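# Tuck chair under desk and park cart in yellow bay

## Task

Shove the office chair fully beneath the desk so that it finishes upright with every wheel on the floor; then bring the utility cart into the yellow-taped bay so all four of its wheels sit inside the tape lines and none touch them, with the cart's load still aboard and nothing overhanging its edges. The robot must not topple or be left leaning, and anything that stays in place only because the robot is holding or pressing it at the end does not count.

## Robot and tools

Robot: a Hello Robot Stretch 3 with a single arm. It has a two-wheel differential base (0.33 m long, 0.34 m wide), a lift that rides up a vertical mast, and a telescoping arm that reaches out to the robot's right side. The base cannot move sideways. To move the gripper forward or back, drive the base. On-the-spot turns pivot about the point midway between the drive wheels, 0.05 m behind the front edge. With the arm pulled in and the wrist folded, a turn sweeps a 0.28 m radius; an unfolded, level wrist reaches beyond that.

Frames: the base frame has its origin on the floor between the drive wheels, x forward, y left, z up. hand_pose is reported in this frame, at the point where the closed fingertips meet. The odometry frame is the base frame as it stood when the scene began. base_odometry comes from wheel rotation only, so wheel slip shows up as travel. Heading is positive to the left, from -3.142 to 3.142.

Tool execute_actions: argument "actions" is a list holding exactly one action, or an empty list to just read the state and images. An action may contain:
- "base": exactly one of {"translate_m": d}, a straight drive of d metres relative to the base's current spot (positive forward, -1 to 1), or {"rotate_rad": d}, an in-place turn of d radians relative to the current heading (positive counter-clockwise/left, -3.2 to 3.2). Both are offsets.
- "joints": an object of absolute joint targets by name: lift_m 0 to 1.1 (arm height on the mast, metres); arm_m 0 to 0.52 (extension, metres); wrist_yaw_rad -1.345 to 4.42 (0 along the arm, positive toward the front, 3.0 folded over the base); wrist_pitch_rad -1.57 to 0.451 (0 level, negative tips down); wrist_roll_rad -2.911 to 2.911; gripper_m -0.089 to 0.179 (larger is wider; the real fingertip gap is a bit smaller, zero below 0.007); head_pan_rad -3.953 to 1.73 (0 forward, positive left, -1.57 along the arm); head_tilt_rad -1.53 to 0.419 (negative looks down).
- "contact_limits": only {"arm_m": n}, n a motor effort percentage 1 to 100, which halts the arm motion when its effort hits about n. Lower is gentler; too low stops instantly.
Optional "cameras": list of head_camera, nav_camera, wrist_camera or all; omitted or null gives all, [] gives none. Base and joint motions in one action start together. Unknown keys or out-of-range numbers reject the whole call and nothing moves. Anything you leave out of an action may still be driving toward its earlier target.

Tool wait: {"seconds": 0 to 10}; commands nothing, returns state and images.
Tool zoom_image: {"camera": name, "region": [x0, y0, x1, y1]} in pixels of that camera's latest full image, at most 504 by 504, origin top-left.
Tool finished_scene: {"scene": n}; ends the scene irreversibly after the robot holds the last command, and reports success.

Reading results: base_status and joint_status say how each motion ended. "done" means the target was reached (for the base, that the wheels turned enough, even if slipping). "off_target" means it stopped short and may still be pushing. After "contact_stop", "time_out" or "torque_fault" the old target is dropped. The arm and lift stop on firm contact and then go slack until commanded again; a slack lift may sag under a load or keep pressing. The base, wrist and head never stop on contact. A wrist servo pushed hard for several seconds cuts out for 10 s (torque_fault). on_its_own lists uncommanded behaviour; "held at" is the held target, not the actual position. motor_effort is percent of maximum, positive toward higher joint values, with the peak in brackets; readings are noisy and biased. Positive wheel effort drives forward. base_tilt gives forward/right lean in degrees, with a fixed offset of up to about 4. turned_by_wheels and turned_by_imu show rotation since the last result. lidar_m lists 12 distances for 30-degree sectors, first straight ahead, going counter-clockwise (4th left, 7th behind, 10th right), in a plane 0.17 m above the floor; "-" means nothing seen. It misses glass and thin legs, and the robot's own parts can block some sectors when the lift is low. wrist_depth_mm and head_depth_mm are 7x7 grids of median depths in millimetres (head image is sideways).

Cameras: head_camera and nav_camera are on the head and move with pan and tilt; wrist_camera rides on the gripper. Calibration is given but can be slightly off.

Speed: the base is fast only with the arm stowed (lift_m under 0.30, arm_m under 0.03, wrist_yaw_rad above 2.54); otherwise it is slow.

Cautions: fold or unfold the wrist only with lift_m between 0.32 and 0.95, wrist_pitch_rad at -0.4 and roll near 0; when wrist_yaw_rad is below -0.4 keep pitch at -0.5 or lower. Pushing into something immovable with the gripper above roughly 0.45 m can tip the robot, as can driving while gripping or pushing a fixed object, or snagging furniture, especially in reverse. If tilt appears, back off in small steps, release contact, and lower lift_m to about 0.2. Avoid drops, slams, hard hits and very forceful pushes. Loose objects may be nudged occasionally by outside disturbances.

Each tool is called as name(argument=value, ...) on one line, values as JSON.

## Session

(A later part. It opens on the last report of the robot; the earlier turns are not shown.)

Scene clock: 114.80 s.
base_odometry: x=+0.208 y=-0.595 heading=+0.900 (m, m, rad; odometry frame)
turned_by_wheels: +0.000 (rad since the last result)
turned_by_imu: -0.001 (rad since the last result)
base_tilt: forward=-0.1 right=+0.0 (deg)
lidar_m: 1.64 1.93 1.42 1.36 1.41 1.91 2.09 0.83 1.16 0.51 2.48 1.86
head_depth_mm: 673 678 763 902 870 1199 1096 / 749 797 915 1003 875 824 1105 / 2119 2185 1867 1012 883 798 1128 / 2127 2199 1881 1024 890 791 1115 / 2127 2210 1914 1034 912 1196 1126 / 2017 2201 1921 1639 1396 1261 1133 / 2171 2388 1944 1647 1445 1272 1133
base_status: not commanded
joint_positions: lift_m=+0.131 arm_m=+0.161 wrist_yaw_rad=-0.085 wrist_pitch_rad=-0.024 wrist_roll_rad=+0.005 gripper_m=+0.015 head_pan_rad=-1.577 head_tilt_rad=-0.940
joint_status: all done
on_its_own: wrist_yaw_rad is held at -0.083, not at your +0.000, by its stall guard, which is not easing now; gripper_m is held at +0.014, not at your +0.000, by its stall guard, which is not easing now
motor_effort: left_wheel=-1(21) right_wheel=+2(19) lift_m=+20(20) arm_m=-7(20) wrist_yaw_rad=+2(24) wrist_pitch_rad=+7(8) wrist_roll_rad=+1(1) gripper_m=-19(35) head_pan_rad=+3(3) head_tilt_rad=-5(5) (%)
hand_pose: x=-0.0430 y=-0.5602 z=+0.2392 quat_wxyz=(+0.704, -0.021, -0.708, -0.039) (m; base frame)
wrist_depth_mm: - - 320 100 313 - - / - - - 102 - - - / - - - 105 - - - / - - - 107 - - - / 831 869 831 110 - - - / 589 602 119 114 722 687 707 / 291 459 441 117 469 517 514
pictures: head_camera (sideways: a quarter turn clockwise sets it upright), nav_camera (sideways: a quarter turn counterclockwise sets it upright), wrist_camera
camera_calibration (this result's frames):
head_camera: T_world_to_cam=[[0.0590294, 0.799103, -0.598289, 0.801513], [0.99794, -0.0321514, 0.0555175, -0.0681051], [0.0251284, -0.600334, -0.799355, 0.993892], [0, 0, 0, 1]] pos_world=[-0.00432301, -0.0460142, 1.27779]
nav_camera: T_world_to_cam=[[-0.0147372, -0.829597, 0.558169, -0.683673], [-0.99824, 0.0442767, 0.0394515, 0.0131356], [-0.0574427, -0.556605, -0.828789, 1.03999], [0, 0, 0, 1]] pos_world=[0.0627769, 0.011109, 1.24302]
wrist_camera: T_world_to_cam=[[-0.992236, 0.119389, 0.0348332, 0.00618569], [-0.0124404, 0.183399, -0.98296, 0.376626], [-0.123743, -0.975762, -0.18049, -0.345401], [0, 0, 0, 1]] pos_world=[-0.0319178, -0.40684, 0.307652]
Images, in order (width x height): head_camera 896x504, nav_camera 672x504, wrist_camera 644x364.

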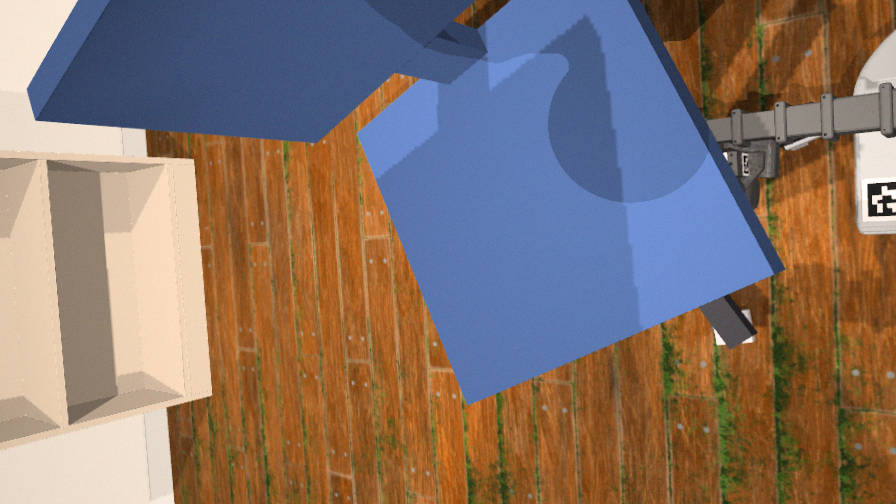

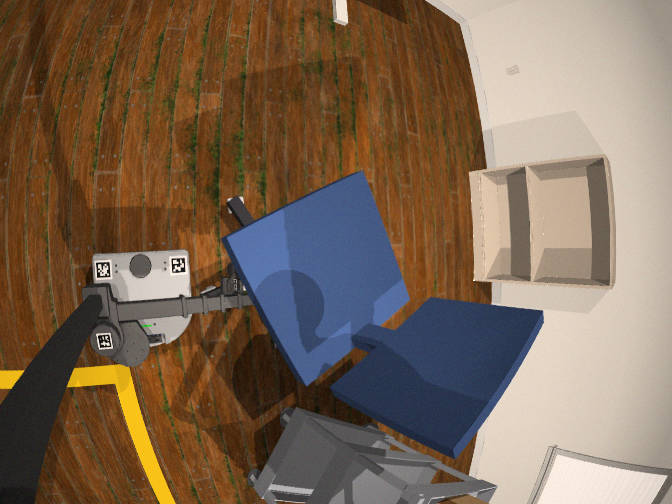

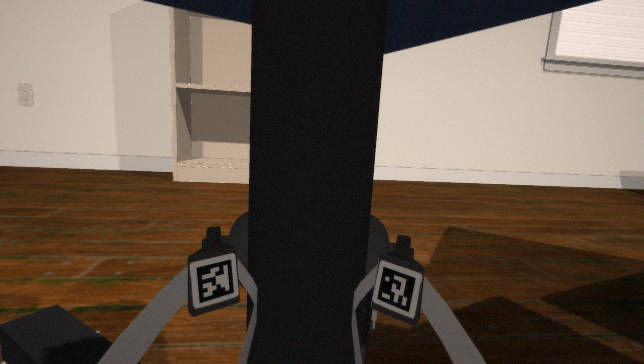

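execute_actions(actions=[{"base":{"rotate_rad":0.25},"joints":{"wrist_yaw_rad":0}}], cameras=[])

execute_actions(actions=[{"base":{"translate_m":0.6},"joints":{"wrist_yaw_rad":0,"head_pan_rad":-1.2}}], cameras=["nav_camera"])

Scene clock: 121.57 s.
base_odometry: x=+0.208 y=-0.595 heading=+1.150 (m, m, rad; odometry frame)
turned_by_wheels: +0.250 (rad since the last result)
turned_by_imu: +0.171 (rad since the last result)
base_tilt: forward=-0.1 right=+0.1 (deg)
lidar_m: 1.65 1.66 1.38 1.36 1.50 2.34 0.93 0.82 2.11 0.51 2.56 1.87
head_depth_mm: 680 642 710 792 871 1183 1097 / 1877 795 899 991 879 845 1118 / 2138 2186 1873 1012 884 812 1093 / 2183 2204 1886 1021 891 813 1123 / 2220 2319 1911 1036 897 804 1126 / 2310 2317 1945 1614 1375 1261 1127 / 2327 2366 1942 1659 1442 1271 1133
base_status: done
joint_positions: lift_m=+0.131 arm_m=+0.160 wrist_yaw_rad=+0.024 wrist_pitch_rad=-0.024 wrist_roll_rad=+0.005 gripper_m=+0.015 head_pan_rad=-1.577 head_tilt_rad=-0.940
joint_status: wrist_yaw_rad off_target (ended at +0.024, target +0.000)
on_its_own: gripper_m is held at +0.014, not at your +0.000, by its stall guard, which is not easing now; wrist_yaw_rad is at rest, and its effort (-18) is outside its rest range (-12 to +12)
motor_effort: left_wheel=+5(36) right_wheel=-8(31) lift_m=+20(20) arm_m=+2(6) wrist_yaw_rad=-18(62) wrist_pitch_rad=+7(7) wrist_roll_rad=+1(1) gripper_m=-21(26) head_pan_rad=+3(3) head_tilt_rad=-4(4) (%)
hand_pose: x=-0.0153 y=-0.5604 z=+0.2391 quat_wxyz=(+0.705, +0.017, -0.709, +0.000) (m; base frame)
wrist_depth_mm: - - 291 100 318 308 - / - - - 102 - - - / - - - 105 - - - / - - - 108 - - - / 856 883 118 111 - - - / 578 615 117 114 716 677 712 / 451 299 356 119 334 507 522
pictures: none
No camera images: the call's "cameras" was empty. Leave "cameras" out to get every camera's image.

Scene clock: 128.70 s.
base_odometry: x=+0.453 y=-0.048 heading=+1.150 (m, m, rad; odometry frame)
turned_by_wheels: +0.000 (rad since the last result)
turned_by_imu: -0.006 (rad since the last result)
base_tilt: forward=+0.0 right=+0.0 (deg)
lidar_m: 1.04 1.55 1.25 1.24 1.39 2.16 1.42 1.37 2.34 0.51 1.45 1.49
head_depth_mm: 2264 2204 1839 995 870 772 1085 / 2388 2223 1851 1003 877 777 1090 / 2509 2248 1861 1017 899 811 1116 / 2556 2277 1883 1619 1401 1246 1122 / 2279 2280 1887 1627 1415 1251 1119 / 1947 1611 1823 1643 1426 1253 1130 / 860 1890 1921 1648 1438 1272 1130
base_status: done
joint_positions: lift_m=+0.131 arm_m=+0.160 wrist_yaw_rad=-0.166 wrist_pitch_rad=-0.024 wrist_roll_rad=+0.005 gripper_m=+0.015 head_pan_rad=-1.207 head_tilt_rad=-0.940
joint_status: wrist_yaw_rad off_target (ended at -0.166, target +0.000); the others done
on_its_own: wrist_yaw_rad is held at -0.150, not at your +0.000, by its stall guard, which is not easing now; gripper_m is held at +0.014, not at your +0.000, by its stall guard, which is not easing now; wrist_yaw_rad is at rest, and its effort (+13) is outside its rest range (-12 to +12)
motor_effort: left_wheel=-9(25) right_wheel=+9(31) lift_m=+20(20) arm_m=+1(1) wrist_yaw_rad=+13(50) wrist_pitch_rad=+7(8) wrist_roll_rad=+1(1) gripper_m=-20(25) head_pan_rad=+3(25) head_tilt_rad=-4(4) (%)
hand_pose: x=-0.0638 y=-0.5570 z=+0.2392 quat_wxyz=(+0.702, -0.050, -0.707, -0.067) (m; base frame)
wrist_depth_mm: - - 317 100 287 - - / - - - 102 - - - / - - - 105 - - - / - - - 108 - - - / 855 870 829 111 - - - / 597 604 123 114 697 689 707 / 305 461 453 117 472 514 527
pictures: nav_camera (sideways: a quarter turn counterclockwise sets it upright)
camera_calibration (this result's frames):
nav_camera: T_world_to_cam=[[0.286084, -0.778848, 0.558169, -0.685509], [-0.946768, -0.31949, 0.0394515, 0.0128216], [0.147603, -0.539743, -0.828789, 1.03874], [0, 0, 0, 1]] pos_world=[0.0549311, 0.0308417, 1.24302]
Images, in order (width x height): nav_camera 672x504.

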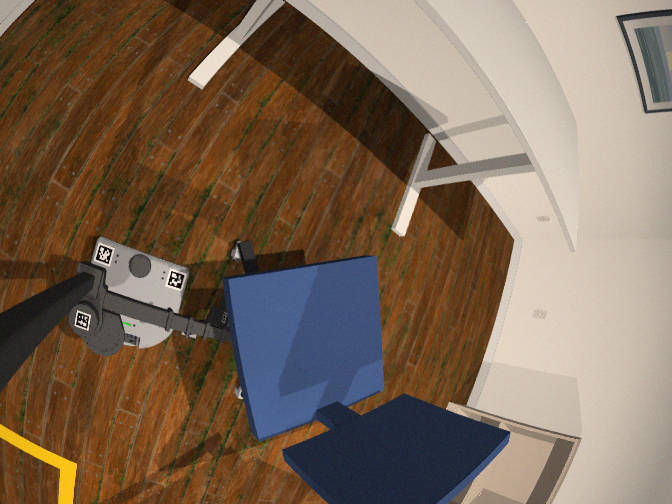

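execute_actions(actions=[{"base":{"translate_m":0.4},"joints":{"wrist_yaw_rad":0}}], cameras=[])

execute_actions(actions=[{"joints":{"gripper_m":0.12}}], cameras=[])

execute_actions(actions=[{"joints":{"arm_m":0}}], cameras=[])

execute_actions(actions=[{"base":{"rotate_rad":-0.16},"joints":{"gripper_m":0}}], cameras=[])

execute_actions(actions=[{"base":{"translate_m":-0.5}}], cameras=["nav_camera"])

execute_actions(actions=[{"joints":{"lift_m":0.55,"arm_m":0.2}}], cameras=["nav_camera"])

Scene clock: 150.27 s.
base_odometry: x=+0.617 y=+0.317 heading=+1.150 (m, m, rad; odometry frame)
turned_by_wheels: +0.000 (rad since the last result)
turned_by_imu: -0.029 (rad since the last result)
base_tilt: forward=-0.1 right=+0.0 (deg)
lidar_m: 0.65 1.18 1.21 1.20 1.32 2.01 1.77 1.75 2.29 0.51 1.25 1.10
head_depth_mm: 2301 2187 1822 995 872 772 1070 / 2358 2235 1836 1003 881 775 1090 / 738 2184 1864 1009 883 811 1118 / 746 629 1705 1615 1399 1245 1119 / 761 598 1782 1630 1412 1260 1120 / 773 605 508 1607 1427 1264 1130 / 787 612 504 454 1437 1275 1137
base_status: done
joint_positions: lift_m=+0.131 arm_m=+0.160 wrist_yaw_rad=-0.150 wrist_pitch_rad=-0.023 wrist_roll_rad=+0.005 gripper_m=+0.015 head_pan_rad=-1.207 head_tilt_rad=-0.940
joint_status: wrist_yaw_rad off_target (ended at -0.150, target +0.000)
on_its_own: wrist_yaw_rad is held at -0.146, not at your +0.000, by its stall guard, which is not easing now; gripper_m is held at +0.014, not at your +0.000, by its stall guard, which is not easing now
motor_effort: left_wheel=-3(23) right_wheel=+4(29) lift_m=+20(20) arm_m=-1(3) wrist_yaw_rad=+3(59) wrist_pitch_rad=+6(7) wrist_roll_rad=+1(1) gripper_m=-20(26) head_pan_rad=+3(3) head_tilt_rad=-4(4) (%)
hand_pose: x=-0.0597 y=-0.5578 z=+0.2393 quat_wxyz=(+0.703, -0.045, -0.707, -0.061) (m; base frame)
wrist_depth_mm: - - 318 100 288 - - / - - - 102 - - - / - - - 105 - - - / - - - 108 - - - / 731 882 874 111 - - - / 580 602 119 114 708 690 712 / 452 459 451 118 487 510 529
pictures: none
No camera images: the call's "cameras" was empty. Leave "cameras" out to get every camera's image.

Scene clock: 151.80 s.
base_odometry: x=+0.617 y=+0.317 heading=+1.150 (m, m, rad; odometry frame)
turned_by_wheels: +0.000 (rad since the last result)
turned_by_imu: +0.000 (rad since the last result)
base_tilt: forward=-0.1 right=+0.1 (deg)
lidar_m: 0.65 1.18 1.21 1.20 1.32 2.01 1.76 1.75 2.28 0.51 1.25 1.10
head_depth_mm: 2288 2192 1837 999 869 772 1071 / 2332 2239 1846 1002 876 779 1086 / 737 2200 1859 1016 888 811 1109 / 748 628 1712 1609 1398 1243 1117 / 764 599 1779 1634 1415 1252 1120 / 772 606 509 1606 1431 1257 1125 / 789 613 503 454 1437 1270 1137
base_status: not commanded
joint_positions: lift_m=+0.131 arm_m=+0.160 wrist_yaw_rad=-0.148 wrist_pitch_rad=-0.023 wrist_roll_rad=+0.005 gripper_m=+0.120 head_pan_rad=-1.207 head_tilt_rad=-0.940
joint_status: all done
on_its_own: wrist_yaw_rad is held at -0.146, not at your +0.000, by its stall guard, which is not easing now
motor_effort: left_wheel=-1(2) right_wheel=+1(4) lift_m=+20(20) arm_m=+0(1) wrist_yaw_rad=+1(5) wrist_pitch_rad=+7(7) wrist_roll_rad=+1(1) gripper_m=+0(80) head_pan_rad=+3(3) head_tilt_rad=-4(4) (%)
hand_pose: x=-0.0592 y=-0.5579 z=+0.2393 quat_wxyz=(+0.703, -0.044, -0.707, -0.061) (m; base frame)
wrist_depth_mm: - - 320 100 288 - - / - - - 102 - - - / - - - 105 - - - / - - - 108 - - - / 717 946 828 111 - - - / 588 - 577 114 659 690 703 / 444 456 444 118 488 501 527
pictures: none
No camera images: the call's "cameras" was empty. Leave "cameras" out to get every camera's image.

Scene clock: 154.23 s.
base_odometry: x=+0.617 y=+0.317 heading=+1.150 (m, m, rad; odometry frame)
turned_by_wheels: +0.000 (rad since the last result)
turned_by_imu: -0.001 (rad since the last result)
base_tilt: forward=-0.1 right=+0.0 (deg)
lidar_m: 0.65 1.18 1.21 1.20 1.32 2.01 1.77 1.75 2.27 0.51 1.25 1.10
head_depth_mm: 2288 2197 1839 996 872 771 1051 / 2354 2246 1867 1002 876 778 1085 / 738 2206 1862 1012 884 812 1111 / 749 628 1713 1611 1408 1249 1119 / 758 597 1782 1618 1411 1255 1122 / 773 604 509 1612 1430 1262 1134 / 788 613 504 454 1443 1265 1131
base_status: not commanded
joint_positions: lift_m=+0.131 arm_m=+0.001 wrist_yaw_rad=-0.147 wrist_pitch_rad=-0.023 wrist_roll_rad=+0.005 gripper_m=+0.120 head_pan_rad=-1.207 head_tilt_rad=-0.940
joint_status: all done
on_its_own: wrist_yaw_rad is held at -0.146, not at your +0.000, by its stall guard, which is not easing now
motor_effort: left_wheel=-1(1) right_wheel=+1(1) lift_m=+20(20) arm_m=-3(3) wrist_yaw_rad=+0(1) wrist_pitch_rad=+7(7) wrist_roll_rad=+1(1) gripper_m=+0(1) head_pan_rad=+4(3) head_tilt_rad=-5(4) (%)
hand_pose: x=-0.0589 y=-0.3985 z=+0.2393 quat_wxyz=(+0.703, -0.043, -0.707, -0.060) (m; base frame)
wrist_depth_mm: 762 367 276 249 253 300 290 / 809 - - 378 - - - / 846 - - - - - - / - - - - - - - / 816 842 934 616 - - - / 553 - 378 475 663 699 712 / 450 433 285 288 332 355 509
pictures: none
No camera images: the call's "cameras" was empty. Leave "cameras" out to get every camera's image.

Scene clock: 155.93 s.
base_odometry: x=+0.617 y=+0.317 heading=+0.990 (m, m, rad; odometry frame)
turned_by_wheels: -0.160 (rad since the last result)
turned_by_imu: -0.161 (rad since the last result)
base_tilt: forward=-0.1 right=+0.0 (deg)
lidar_m: 0.65 0.65 1.25 1.20 1.22 1.68 1.99 1.75 2.56 0.51 1.25 1.13
head_depth_mm: 2248 2191 1780 992 869 799 1080 / 2343 2243 1858 1004 879 786 1064 / 2409 2245 1865 1014 884 786 1109 / 813 2295 1900 1022 921 1183 1117 / 761 1426 1716 1627 1411 1248 1123 / 774 604 1771 1640 1423 1269 1124 / 788 616 513 1608 1439 1276 1133
base_status: done
joint_positions: lift_m=+0.131 arm_m=+0.001 wrist_yaw_rad=-0.147 wrist_pitch_rad=-0.023 wrist_roll_rad=+0.005 gripper_m=+0.000 head_pan_rad=-1.207 head_tilt_rad=-0.940
joint_status: all done
on_its_own: wrist_yaw_rad is held at -0.146, not at your +0.000, by its stall guard, which is not easing now
motor_effort: left_wheel=+2(8) right_wheel=-1(4) lift_m=+20(20) arm_m=-3(3) wrist_yaw_rad=-1(1) wrist_pitch_rad=+6(7) wrist_roll_rad=+1(1) gripper_m=-3(79) head_pan_rad=+3(3) head_tilt_rad=-5(4) (%)
hand_pose: x=-0.0589 y=-0.3985 z=+0.2393 quat_wxyz=(+0.703, -0.043, -0.707, -0.060) (m; base frame)
wrist_depth_mm: - 268 251 266 313 304 - / - - 500 - - - - / - - - - - - - / - - - - - - - / 770 815 290 - - - - / 583 555 276 - 678 681 709 / 325 274 306 342 397 484 519
pictures: none
No camera images: the call's "cameras" was empty. Leave "cameras" out to get every camera's image.

Scene clock: 162.13 s.
base_odometry: x=+0.342 y=-0.101 heading=+0.990 (m, m, rad; odometry frame)
turned_by_wheels: +0.000 (rad since the last result)
turned_by_imu: +0.000 (rad since the last result)
base_tilt: forward=-0.2 right=+0.0 (deg)
lidar_m: 1.14 1.63 1.24 1.19 1.24 1.66 2.57 1.31 2.38 2.25 0.73 0.73
head_depth_mm: 2222 2189 1828 1576 1374 1223 1101 / 2351 2220 1843 1585 1386 1230 1114 / 2425 2245 1860 1596 1385 1236 1127 / 2470 2076 684 958 1290 1244 1113 / 755 699 1129 1031 953 1237 1125 / 2584 2337 1932 1035 937 1243 1128 / 2330 2297 1934 1050 923 1269 1138
base_status: done
joint_positions: lift_m=+0.131 arm_m=+0.001 wrist_yaw_rad=-0.147 wrist_pitch_rad=-0.023 wrist_roll_rad=+0.005 gripper_m=+0.000 head_pan_rad=-1.207 head_tilt_rad=-0.940
joint_status: not commanded
on_its_own: wrist_yaw_rad is held at -0.146, not at your +0.000, by its stall guard, which is not easing now
motor_effort: left_wheel=+2(4) right_wheel=+0(4) lift_m=+20(20) arm_m=-3(3) wrist_yaw_rad=+0(1) wrist_pitch_rad=+6(7) wrist_roll_rad=+1(1) gripper_m=-3(3) head_pan_rad=+3(3) head_tilt_rad=-5(5) (%)
hand_pose: x=-0.0589 y=-0.3985 z=+0.2393 quat_wxyz=(+0.703, -0.043, -0.707, -0.060) (m; base frame)
wrist_depth_mm: - - - - - - - / - - - - - - - / - - - - - - - / - - - - - - - / 827 882 963 - - - - / 597 608 654 - 679 685 721 / 388 456 468 482 492 503 523
pictures: nav_camera (sideways: a quarter turn counterclockwise sets it upright)
camera_calibration (this result's frames):
nav_camera: T_world_to_cam=[[0.286264, -0.778782, 0.558169, -0.68551], [-0.946694, -0.319709, 0.0394515, 0.0128212], [0.147728, -0.539709, -0.828789, 1.03874], [0, 0, 0, 1]] pos_world=[0.0549239, 0.030853, 1.24302]
Images, in order (width x height): nav_camera 672x504.

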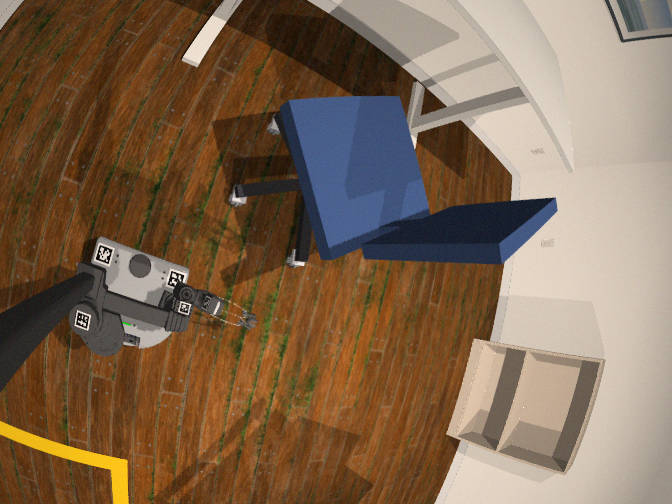

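Scene clock: 166.80 s.
base_odometry: x=+0.342 y=-0.101 heading=+0.990 (m, m, rad; odometry frame)
turned_by_wheels: +0.000 (rad since the last result)
turned_by_imu: -0.001 (rad since the last result)
base_tilt: forward=-0.1 right=+0.0 (deg)
lidar_m: 1.14 1.63 1.24 1.19 1.24 1.66 2.57 1.31 2.37 2.25 0.73 0.73
head_depth_mm: 2278 2210 1812 1599 - 1205 1097 / 2333 2210 1839 1575 1389 1227 1108 / 2399 2251 1857 1604 1404 1237 1123 / 2467 2097 683 965 1290 1243 1122 / 755 696 1127 1029 955 1229 1127 / 2609 2319 1935 1040 938 1245 1133 / 2315 2307 1940 1049 923 1272 1136
base_status: not commanded
joint_positions: lift_m=+0.549 arm_m=+0.200 wrist_yaw_rad=-0.147 wrist_pitch_rad=-0.023 wrist_roll_rad=+0.005 gripper_m=+0.000 head_pan_rad=-1.207 head_tilt_rad=-0.940
joint_status: all done
on_its_own: wrist_yaw_rad is held at -0.146, not at your +0.000, by its stall guard, which is not easing now
motor_effort: left_wheel=+2(2) right_wheel=+0(0) lift_m=+69(73) arm_m=+4(4) wrist_yaw_rad=+0(1) wrist_pitch_rad=+7(7) wrist_roll_rad=+1(1) gripper_m=-4(2) head_pan_rad=+3(2) head_tilt_rad=-5(4) (%)
hand_pose: x=-0.0588 y=-0.5975 z=+0.6578 quat_wxyz=(+0.703, -0.043, -0.707, -0.060) (m; base frame)
wrist_depth_mm: - - - - - - - / - - - - - - - / - - - - - - - / - - - - - - - / - - - - - - - / - - - - - - - / - - - - - - -
pictures: nav_camera (sideways: a quarter turn counterclockwise sets it upright)
camera_calibration (this result's frames):
nav_camera: T_world_to_cam=[[0.286264, -0.778782, 0.558169, -0.68551], [-0.946694, -0.319709, 0.0394515, 0.0128212], [0.147728, -0.539708, -0.828789, 1.03874], [0, 0, 0, 1]] pos_world=[0.0549239, 0.030853, 1.24302]
Images, in order (width x height): nav_camera 672x504.

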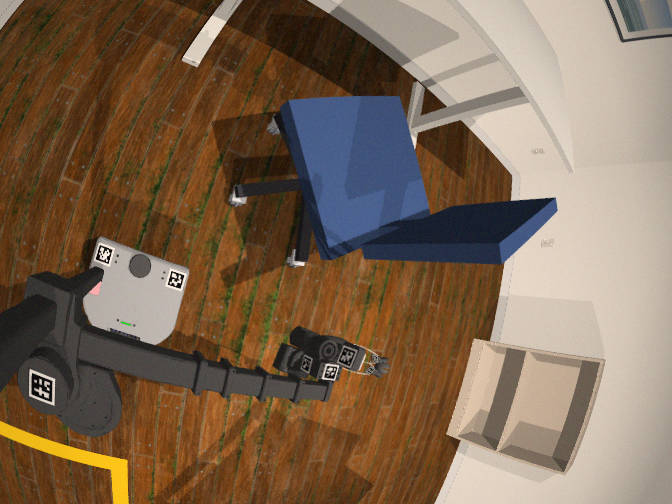

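execute_actions(actions=[{"joints":{"arm_m":0.48,"wrist_yaw_rad":0.5}}], cameras=[])

execute_actions(actions=[{"base":{"translate_m":0.03},"joints":{"wrist_yaw_rad":1.7}}], cameras=["nav_camera"])

execute_actions(actions=[{"joints":{"arm_m":0.25}}], cameras=["nav_camera"])

Scene clock: 178.77 s.
base_odometry: x=+0.342 y=-0.101 heading=+0.990 (m, m, rad; odometry frame)
turned_by_wheels: +0.000 (rad since the last result)
turned_by_imu: -0.002 (rad since the last result)
base_tilt: forward=-0.1 right=+0.0 (deg)
lidar_m: 1.14 1.63 1.24 1.19 1.24 1.66 2.56 1.31 2.36 2.24 0.73 0.73
head_depth_mm: 2240 2179 1924 1541 1376 1225 1100 / 2314 2224 1851 1584 1386 1230 1105 / 2402 2273 1882 1600 1393 1239 1128 / 2486 2079 682 957 1288 1244 1120 / 754 694 1127 1031 954 1232 1124 / 2585 2333 1923 1038 942 1252 1125 / 2307 2303 1946 1049 926 1264 1137
base_status: not commanded
joint_positions: lift_m=+0.549 arm_m=+0.480 wrist_yaw_rad=+0.500 wrist_pitch_rad=-0.023 wrist_roll_rad=+0.005 gripper_m=+0.000 head_pan_rad=-1.207 head_tilt_rad=-0.940
joint_status: all done
motor_effort: left_wheel=+2(3) right_wheel=+0(0) lift_m=+69(69) arm_m=+5(7) wrist_yaw_rad=+1(4) wrist_pitch_rad=+7(7) wrist_roll_rad=+1(1) gripper_m=-3(3) head_pan_rad=+2(3) head_tilt_rad=-4(4) (%)
hand_pose: x=+0.1010 y=-0.8490 z=+0.6578 quat_wxyz=(+0.686, +0.183, -0.685, +0.166) (m; base frame)
wrist_depth_mm: 779 - - - - - - / - - - - - - - / - - - - - - - / - - - - - - - / - - - - - - - / - - - - - - - / 975 - - - - - -
pictures: none
No camera images: the call's "cameras" was empty. Leave "cameras" out to get every camera's image.

Scene clock: 181.33 s.
base_odometry: x=+0.359 y=-0.076 heading=+0.990 (m, m, rad; odometry frame)
turned_by_wheels: +0.000 (rad since the last result)
turned_by_imu: -0.001 (rad since the last result)
base_tilt: forward=-0.1 right=+0.0 (deg)
lidar_m: 1.11 1.60 1.24 1.19 1.24 1.66 2.59 1.34 2.38 2.25 0.71 1.55
head_depth_mm: 2249 2204 1861 1537 1371 1223 1095 / 2350 2211 1886 1554 1380 1222 1106 / 2415 2251 1873 1585 1387 1234 1121 / 2455 594 607 894 944 1239 1117 / 802 2158 1872 1031 936 1195 1122 / 2582 2347 1906 1043 925 1267 1134 / 2270 2288 1851 1048 925 1267 1141
base_status: done
joint_positions: lift_m=+0.549 arm_m=+0.480 wrist_yaw_rad=+1.702 wrist_pitch_rad=-0.024 wrist_roll_rad=+0.005 gripper_m=+0.000 head_pan_rad=-1.207 head_tilt_rad=-0.940
joint_status: all done
motor_effort: left_wheel=+2(15) right_wheel=+0(17) lift_m=+69(69) arm_m=+1(5) wrist_yaw_rad=-2(27) wrist_pitch_rad=+7(7) wrist_roll_rad=+1(1) gripper_m=-3(5) head_pan_rad=+3(3) head_tilt_rad=-4(5) (%)
hand_pose: x=+0.2320 y=-0.5917 z=+0.6576 quat_wxyz=(+0.472, +0.539, -0.461, +0.524) (m; base frame)
wrist_depth_mm: 128 138 152 170 193 224 262 / 131 141 156 176 199 230 272 / 134 145 160 180 205 240 288 / 137 148 165 186 214 250 301 / 140 152 168 197 221 260 - / 144 155 168 - 231 275 - / 147 158 182 210 242 436 -
pictures: nav_camera (sideways: a quarter turn counterclockwise sets it upright)
camera_calibration (this result's frames):
nav_camera: T_world_to_cam=[[0.286264, -0.778781, 0.558169, -0.685509], [-0.946694, -0.31971, 0.0394515, 0.0128212], [0.147728, -0.539708, -0.828789, 1.03874], [0, 0, 0, 1]] pos_world=[0.0549239, 0.030853, 1.24302]
Images, in order (width x height): nav_camera 672x504.

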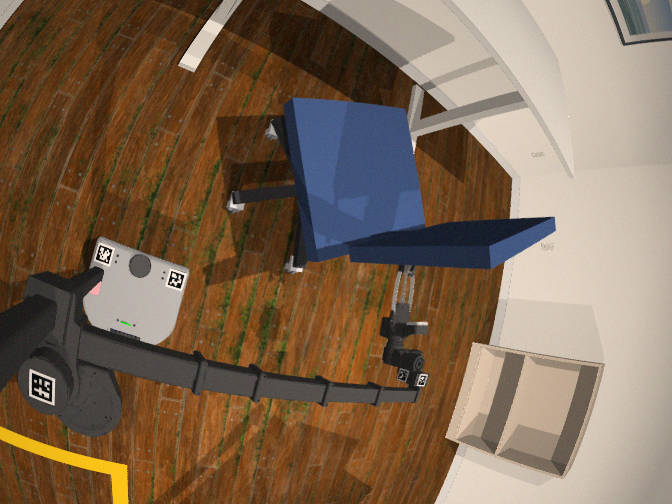

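Scene clock: 184.27 s.
base_odometry: x=+0.359 y=-0.076 heading=+0.990 (m, m, rad; odometry frame)
turned_by_wheels: +0.000 (rad since the last result)
turned_by_imu: -0.001 (rad since the last result)
base_tilt: forward=-0.1 right=-0.1 (deg)
lidar_m: 1.11 1.60 1.24 1.19 1.24 1.66 2.59 1.33 2.38 2.25 0.71 0.72
head_depth_mm: 2270 2201 1837 1587 1330 1223 1099 / 2320 2211 1858 1594 1344 1231 1103 / 2409 2262 1866 1590 1347 1241 1125 / 2331 722 820 973 1337 1241 1118 / 2524 576 592 655 870 1201 1120 / 2587 2345 490 629 910 1253 1131 / 2263 2285 1741 1045 945 1263 1142
base_status: not commanded
joint_positions: lift_m=+0.549 arm_m=+0.250 wrist_yaw_rad=+1.700 wrist_pitch_rad=-0.024 wrist_roll_rad=+0.005 gripper_m=+0.000 head_pan_rad=-1.207 head_tilt_rad=-0.940
joint_status: all done
motor_effort: left_wheel=+1(16) right_wheel=+0(17) lift_m=+69(69) arm_m=-3(7) wrist_yaw_rad=+0(17) wrist_pitch_rad=+7(7) wrist_roll_rad=+1(1) gripper_m=-3(3) head_pan_rad=+3(2) head_tilt_rad=-5(4) (%)
hand_pose: x=+0.2321 y=-0.3625 z=+0.6576 quat_wxyz=(+0.472, +0.538, -0.461, +0.524) (m; base frame)
wrist_depth_mm: - 803 754 168 165 163 161 / - - - 171 169 167 165 / - - - 176 174 171 168 / - - - 181 179 175 173 / - - - 184 183 180 177 / - - - - 187 185 182 / - - - 196 192 191 188
pictures: nav_camera (sideways: a quarter turn counterclockwise sets it upright)
camera_calibration (this result's frames):
nav_camera: T_world_to_cam=[[0.286264, -0.778781, 0.558169, -0.685509], [-0.946694, -0.31971, 0.0394515, 0.0128212], [0.147728, -0.539708, -0.828789, 1.03874], [0, 0, 0, 1]] pos_world=[0.0549239, 0.030853, 1.24302]
Images, in order (width x height): nav_camera 672x504.

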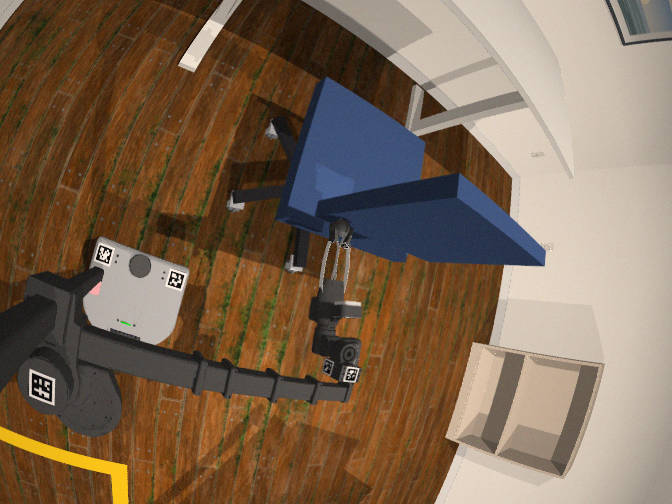

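Squared. Push centre with open fingers.

execute_actions(actions=[{"joints":{"arm_m":0.41,"gripper_m":0.17,"wrist_yaw_rad":1.6}}], cameras=[])

execute_actions(actions=[{"base":{"translate_m":0.4}}])

Scene clock: 189.97 s.
base_odometry: x=+0.359 y=-0.076 heading=+0.990 (m, m, rad; odometry frame)
turned_by_wheels: +0.000 (rad since the last result)
turned_by_imu: -0.001 (rad since the last result)
base_tilt: forward=-0.1 right=+0.0 (deg)
lidar_m: 1.11 1.60 1.24 1.18 1.24 1.66 2.59 1.34 2.38 2.24 0.71 0.72
head_depth_mm: 2254 2197 1825 1508 1372 1223 1092 / 2330 2235 1857 1517 1386 1226 1105 / 2396 2254 1859 1614 1385 1238 1122 / 2317 723 823 977 1331 1249 1119 / 2564 575 592 660 869 1202 1127 / 2599 2359 490 628 907 1261 1126 / 2293 2292 1774 1046 945 1272 1138
base_status: not commanded
joint_positions: lift_m=+0.549 arm_m=+0.410 wrist_yaw_rad=+1.600 wrist_pitch_rad=-0.024 wrist_roll_rad=+0.005 gripper_m=+0.170 head_pan_rad=-1.207 head_tilt_rad=-0.940
joint_status: all done
motor_effort: left_wheel=+1(0) right_wheel=+0(1) lift_m=+69(69) arm_m=+5(5) wrist_yaw_rad=-1(4) wrist_pitch_rad=+7(7) wrist_roll_rad=+1(1) gripper_m=+0(84) head_pan_rad=+3(4) head_tilt_rad=-3(4) (%)
hand_pose: x=+0.2341 y=-0.5472 z=+0.6576 quat_wxyz=(+0.498, +0.515, -0.487, +0.500) (m; base frame)
wrist_depth_mm: 170 171 174 176 178 181 183 / 174 177 178 180 183 185 188 / 178 181 182 185 188 191 194 / 183 185 188 191 193 196 200 / 188 191 193 195 199 200 204 / - 197 198 201 205 - 211 / 971 351 206 209 211 380 -
pictures: none
No camera images: the call's "cameras" was empty. Leave "cameras" out to get every camera's image.

Scene clock: 195.07 s.
base_odometry: x=+0.578 y=+0.259 heading=+0.990 (m, m, rad; odometry frame)
turned_by_wheels: +0.000 (rad since the last result)
turned_by_imu: -0.013 (rad since the last result)
base_tilt: forward=-0.1 right=+0.1 (deg)
lidar_m: 0.72 0.73 1.26 1.20 1.25 1.66 1.95 1.69 2.53 2.27 0.64 0.64
head_depth_mm: 2252 2175 1833 1512 1370 1226 1093 / 2319 2239 1863 1526 1384 1229 1105 / 2374 2235 1875 1587 1387 1235 1125 / 874 670 738 824 1246 1223 1115 / 822 558 490 538 672 1119 1123 / 772 1339 475 979 905 1220 1127 / 787 617 1833 1048 910 1225 1138
base_status: done
joint_positions: lift_m=+0.549 arm_m=+0.410 wrist_yaw_rad=+1.679 wrist_pitch_rad=-0.026 wrist_roll_rad=+0.005 gripper_m=+0.170 head_pan_rad=-1.207 head_tilt_rad=-0.940
joint_status: not commanded
on_its_own: wrist_yaw_rad is held at +1.656, not at your +1.600, by its stall guard, which is still easing
motor_effort: left_wheel=-4(24) right_wheel=+6(29) lift_m=+69(69) arm_m=+3(5) wrist_yaw_rad=-17(30) wrist_pitch_rad=+8(8) wrist_roll_rad=+1(1) gripper_m=-4(4) head_pan_rad=+3(3) head_tilt_rad=-4(4) (%)
hand_pose: x=+0.2327 y=-0.5273 z=+0.6572 quat_wxyz=(+0.478, +0.534, -0.466, +0.519) (m; base frame)
wrist_depth_mm: 148 150 152 154 157 159 162 / 152 153 156 158 161 164 167 / 155 157 160 162 166 168 171 / 159 161 165 168 171 173 177 / 163 167 169 172 174 177 182 / - 172 174 177 180 - 188 / 173 176 178 182 186 191 193
pictures: head_camera (sideways: a quarter turn clockwise sets it upright), nav_camera (sideways: a quarter turn counterclockwise sets it upright), wrist_camera
camera_calibration (this result's frames):
head_camera: T_world_to_cam=[[-0.234052, 0.766336, -0.598288, 0.8033], [0.941982, 0.33104, 0.0555175, -0.0677637], [0.240603, -0.550583, -0.799355, 0.992578], [0, 0, 0, 1]] pos_world=[0.013029, -0.0466683, 1.27779]
nav_camera: T_world_to_cam=[[0.286376, -0.778741, 0.558168, -0.68551], [-0.946648, -0.319845, 0.0394515, 0.0128209], [0.147805, -0.539687, -0.828789, 1.03874], [0, 0, 0, 1]] pos_world=[0.0549195, 0.03086, 1.24302]
wrist_camera: T_world_to_cam=[[0.0726649, -0.99675, 0.0347764, -0.575043], [-0.179404, -0.0473628, -0.982635, 0.701884], [0.981088, 0.065164, -0.182263, 0.0892758], [0, 0, 0, 1]] pos_world=[0.0801189, -0.545748, 0.725965]
Images, in order (width x height): head_camera 896x504, nav_camera 672x504, wrist_camera 644x364.

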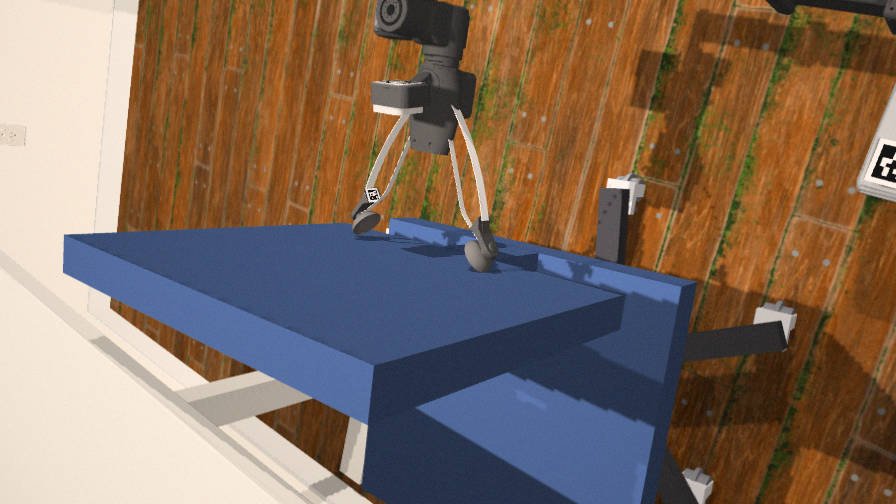

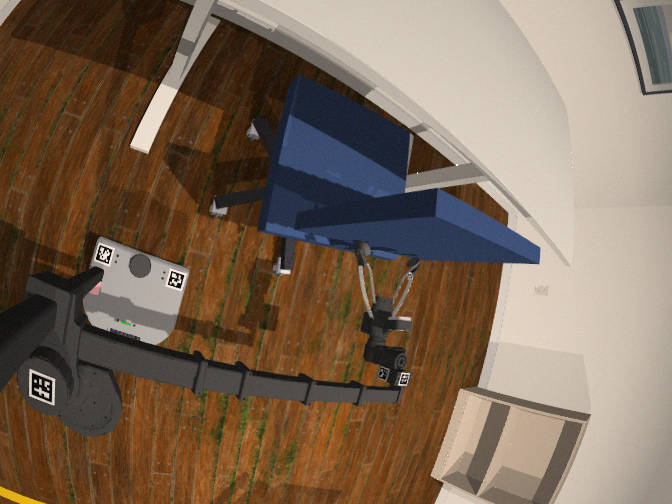

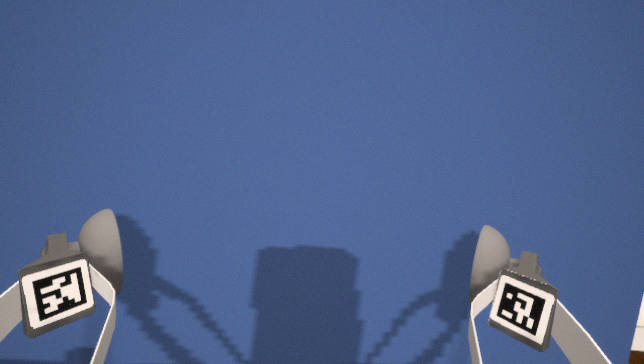

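execute_actions(actions=[{"base":{"translate_m":-0.02},"joints":{"arm_m":0.28,"wrist_yaw_rad":1.57}}], cameras=[])

execute_actions(actions=[{"base":{"translate_m":0.16}}], cameras=["head_camera","nav_camera"])

Scene clock: 205.47 s.
base_odometry: x=+0.567 y=+0.242 heading=+0.990 (m, m, rad; odometry frame)
turned_by_wheels: +0.000 (rad since the last result)
turned_by_imu: -0.001 (rad since the last result)
base_tilt: forward=-0.1 right=+0.0 (deg)
lidar_m: 0.74 0.74 1.26 1.20 1.25 1.67 2.96 1.67 2.52 2.26 0.66 0.66
head_depth_mm: 2229 2220 1833 1605 1349 1221 1100 / 2304 2223 1843 1604 1350 1232 1106 / 2386 2236 1878 1611 1371 1236 1121 / 2385 706 804 980 1323 1248 1117 / 852 566 573 637 717 1139 1119 / 773 1349 473 502 858 1202 1132 / 786 634 1867 1001 909 1230 1135
base_status: done
joint_positions: lift_m=+0.549 arm_m=+0.280 wrist_yaw_rad=+1.569 wrist_pitch_rad=-0.025 wrist_roll_rad=+0.005 gripper_m=+0.170 head_pan_rad=-1.207 head_tilt_rad=-0.940
joint_status: all done
motor_effort: left_wheel=+1(9) right_wheel=+0(12) lift_m=+69(69) arm_m=-3(6) wrist_yaw_rad=+1(15) wrist_pitch_rad=+7(7) wrist_roll_rad=+1(1) gripper_m=-1(4) head_pan_rad=+3(2) head_tilt_rad=-4(5) (%)
hand_pose: x=+0.2342 y=-0.4258 z=+0.6574 quat_wxyz=(+0.506, +0.507, -0.495, +0.492) (m; base frame)
wrist_depth_mm: 152 156 159 163 166 171 175 / 156 159 162 168 171 176 180 / 160 164 167 172 176 180 186 / 164 168 173 176 181 186 191 / 168 173 176 182 187 190 196 / - 178 181 186 192 - 204 / 179 182 187 193 197 204 211
pictures: none
No camera images: the call's "cameras" was empty. Leave "cameras" out to get every camera's image.

Scene clock: 208.27 s.
base_odometry: x=+0.655 y=+0.376 heading=+0.989 (m, m, rad; odometry frame)
turned_by_wheels: -0.001 (rad since the last result)
turned_by_imu: -0.067 (rad since the last result)
base_tilt: forward=-0.1 right=+0.0 (deg)
lidar_m: 1.03 0.59 1.29 1.21 1.22 1.58 3.12 1.80 2.58 2.29 1.21 0.61
head_depth_mm: 2240 2204 1830 1605 1343 1217 1101 / 2297 2220 1855 1612 1355 1226 1103 / 2349 2266 1879 1619 1370 1230 1129 / 810 696 784 870 1251 1243 1114 / 761 557 546 598 651 821 1107 / 777 607 463 450 542 839 1134 / 787 614 504 416 907 1171 1138
base_status: done
joint_positions: lift_m=+0.549 arm_m=+0.280 wrist_yaw_rad=+1.634 wrist_pitch_rad=-0.030 wrist_roll_rad=+0.007 gripper_m=+0.170 head_pan_rad=-1.206 head_tilt_rad=-0.940
joint_status: not commanded
on_its_own: right_wheel is at rest, and its effort (+22) is outside its rest range (-18 to +18); wrist_yaw_rad is at rest, and its effort (-47) is outside its rest range (-12 to +12)
motor_effort: left_wheel=-9(27) right_wheel=+22(28) lift_m=+68(69) arm_m=+0(3) wrist_yaw_rad=-47(49) wrist_pitch_rad=+9(9) wrist_roll_rad=+0(1) gripper_m=-5(4) head_pan_rad=+3(3) head_tilt_rad=-4(4) (%)
hand_pose: x=+0.2335 y=-0.4088 z=+0.6561 quat_wxyz=(+0.490, +0.525, -0.477, +0.506) (m; base frame)
wrist_depth_mm: 146 148 150 152 154 157 159 / 150 151 154 156 159 161 164 / 154 156 158 161 163 165 169 / 157 160 162 165 167 171 173 / 162 165 167 170 173 176 179 / - 170 173 175 178 - 184 / 173 174 178 181 184 187 191
pictures: head_camera (sideways: a quarter turn clockwise sets it upright), nav_camera (sideways: a quarter turn counterclockwise sets it upright)
camera_calibration (this result's frames):
head_camera: T_world_to_cam=[[-0.234169, 0.7663, -0.598288, 0.803301], [0.941931, 0.331185, 0.0555175, -0.0677634], [0.240687, -0.550546, -0.799355, 0.992578], [0, 0, 0, 1]] pos_world=[0.0130361, -0.0466673, 1.27779]
nav_camera: T_world_to_cam=[[0.286495, -0.778697, 0.558168, -0.68551], [-0.946599, -0.31999, 0.0394515, 0.0128206], [0.147887, -0.539664, -0.82879, 1.03874], [0, 0, 0, 1]] pos_world=[0.0549148, 0.0308675, 1.24302]
Images, in order (width x height): head_camera 896x504, nav_camera 672x504.

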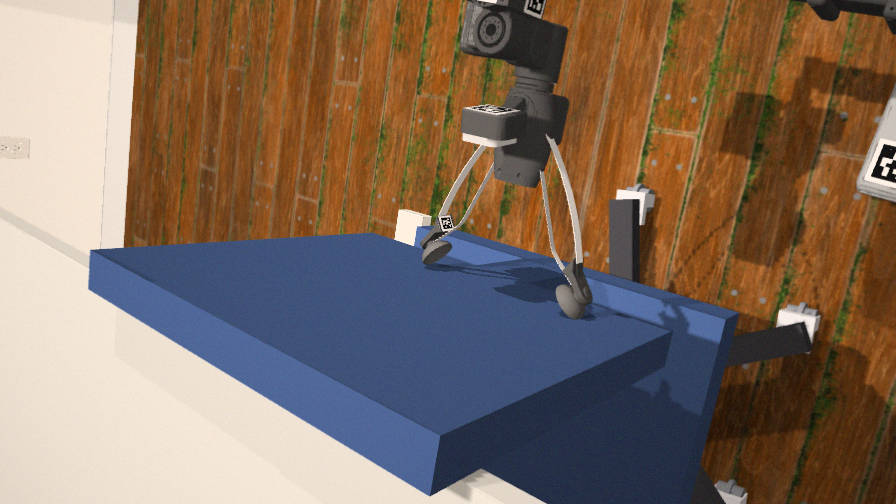

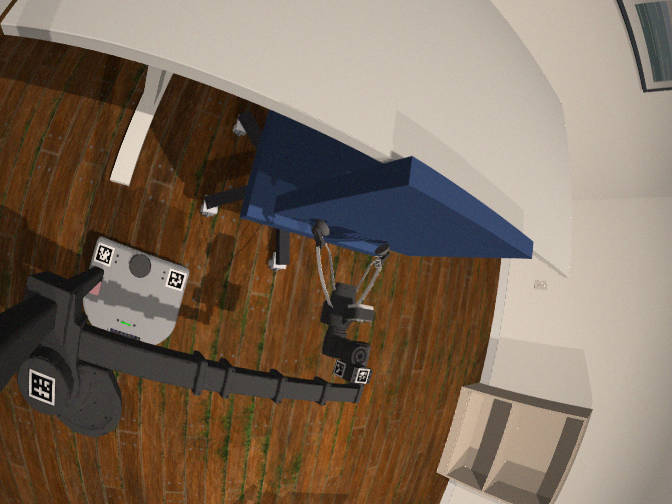

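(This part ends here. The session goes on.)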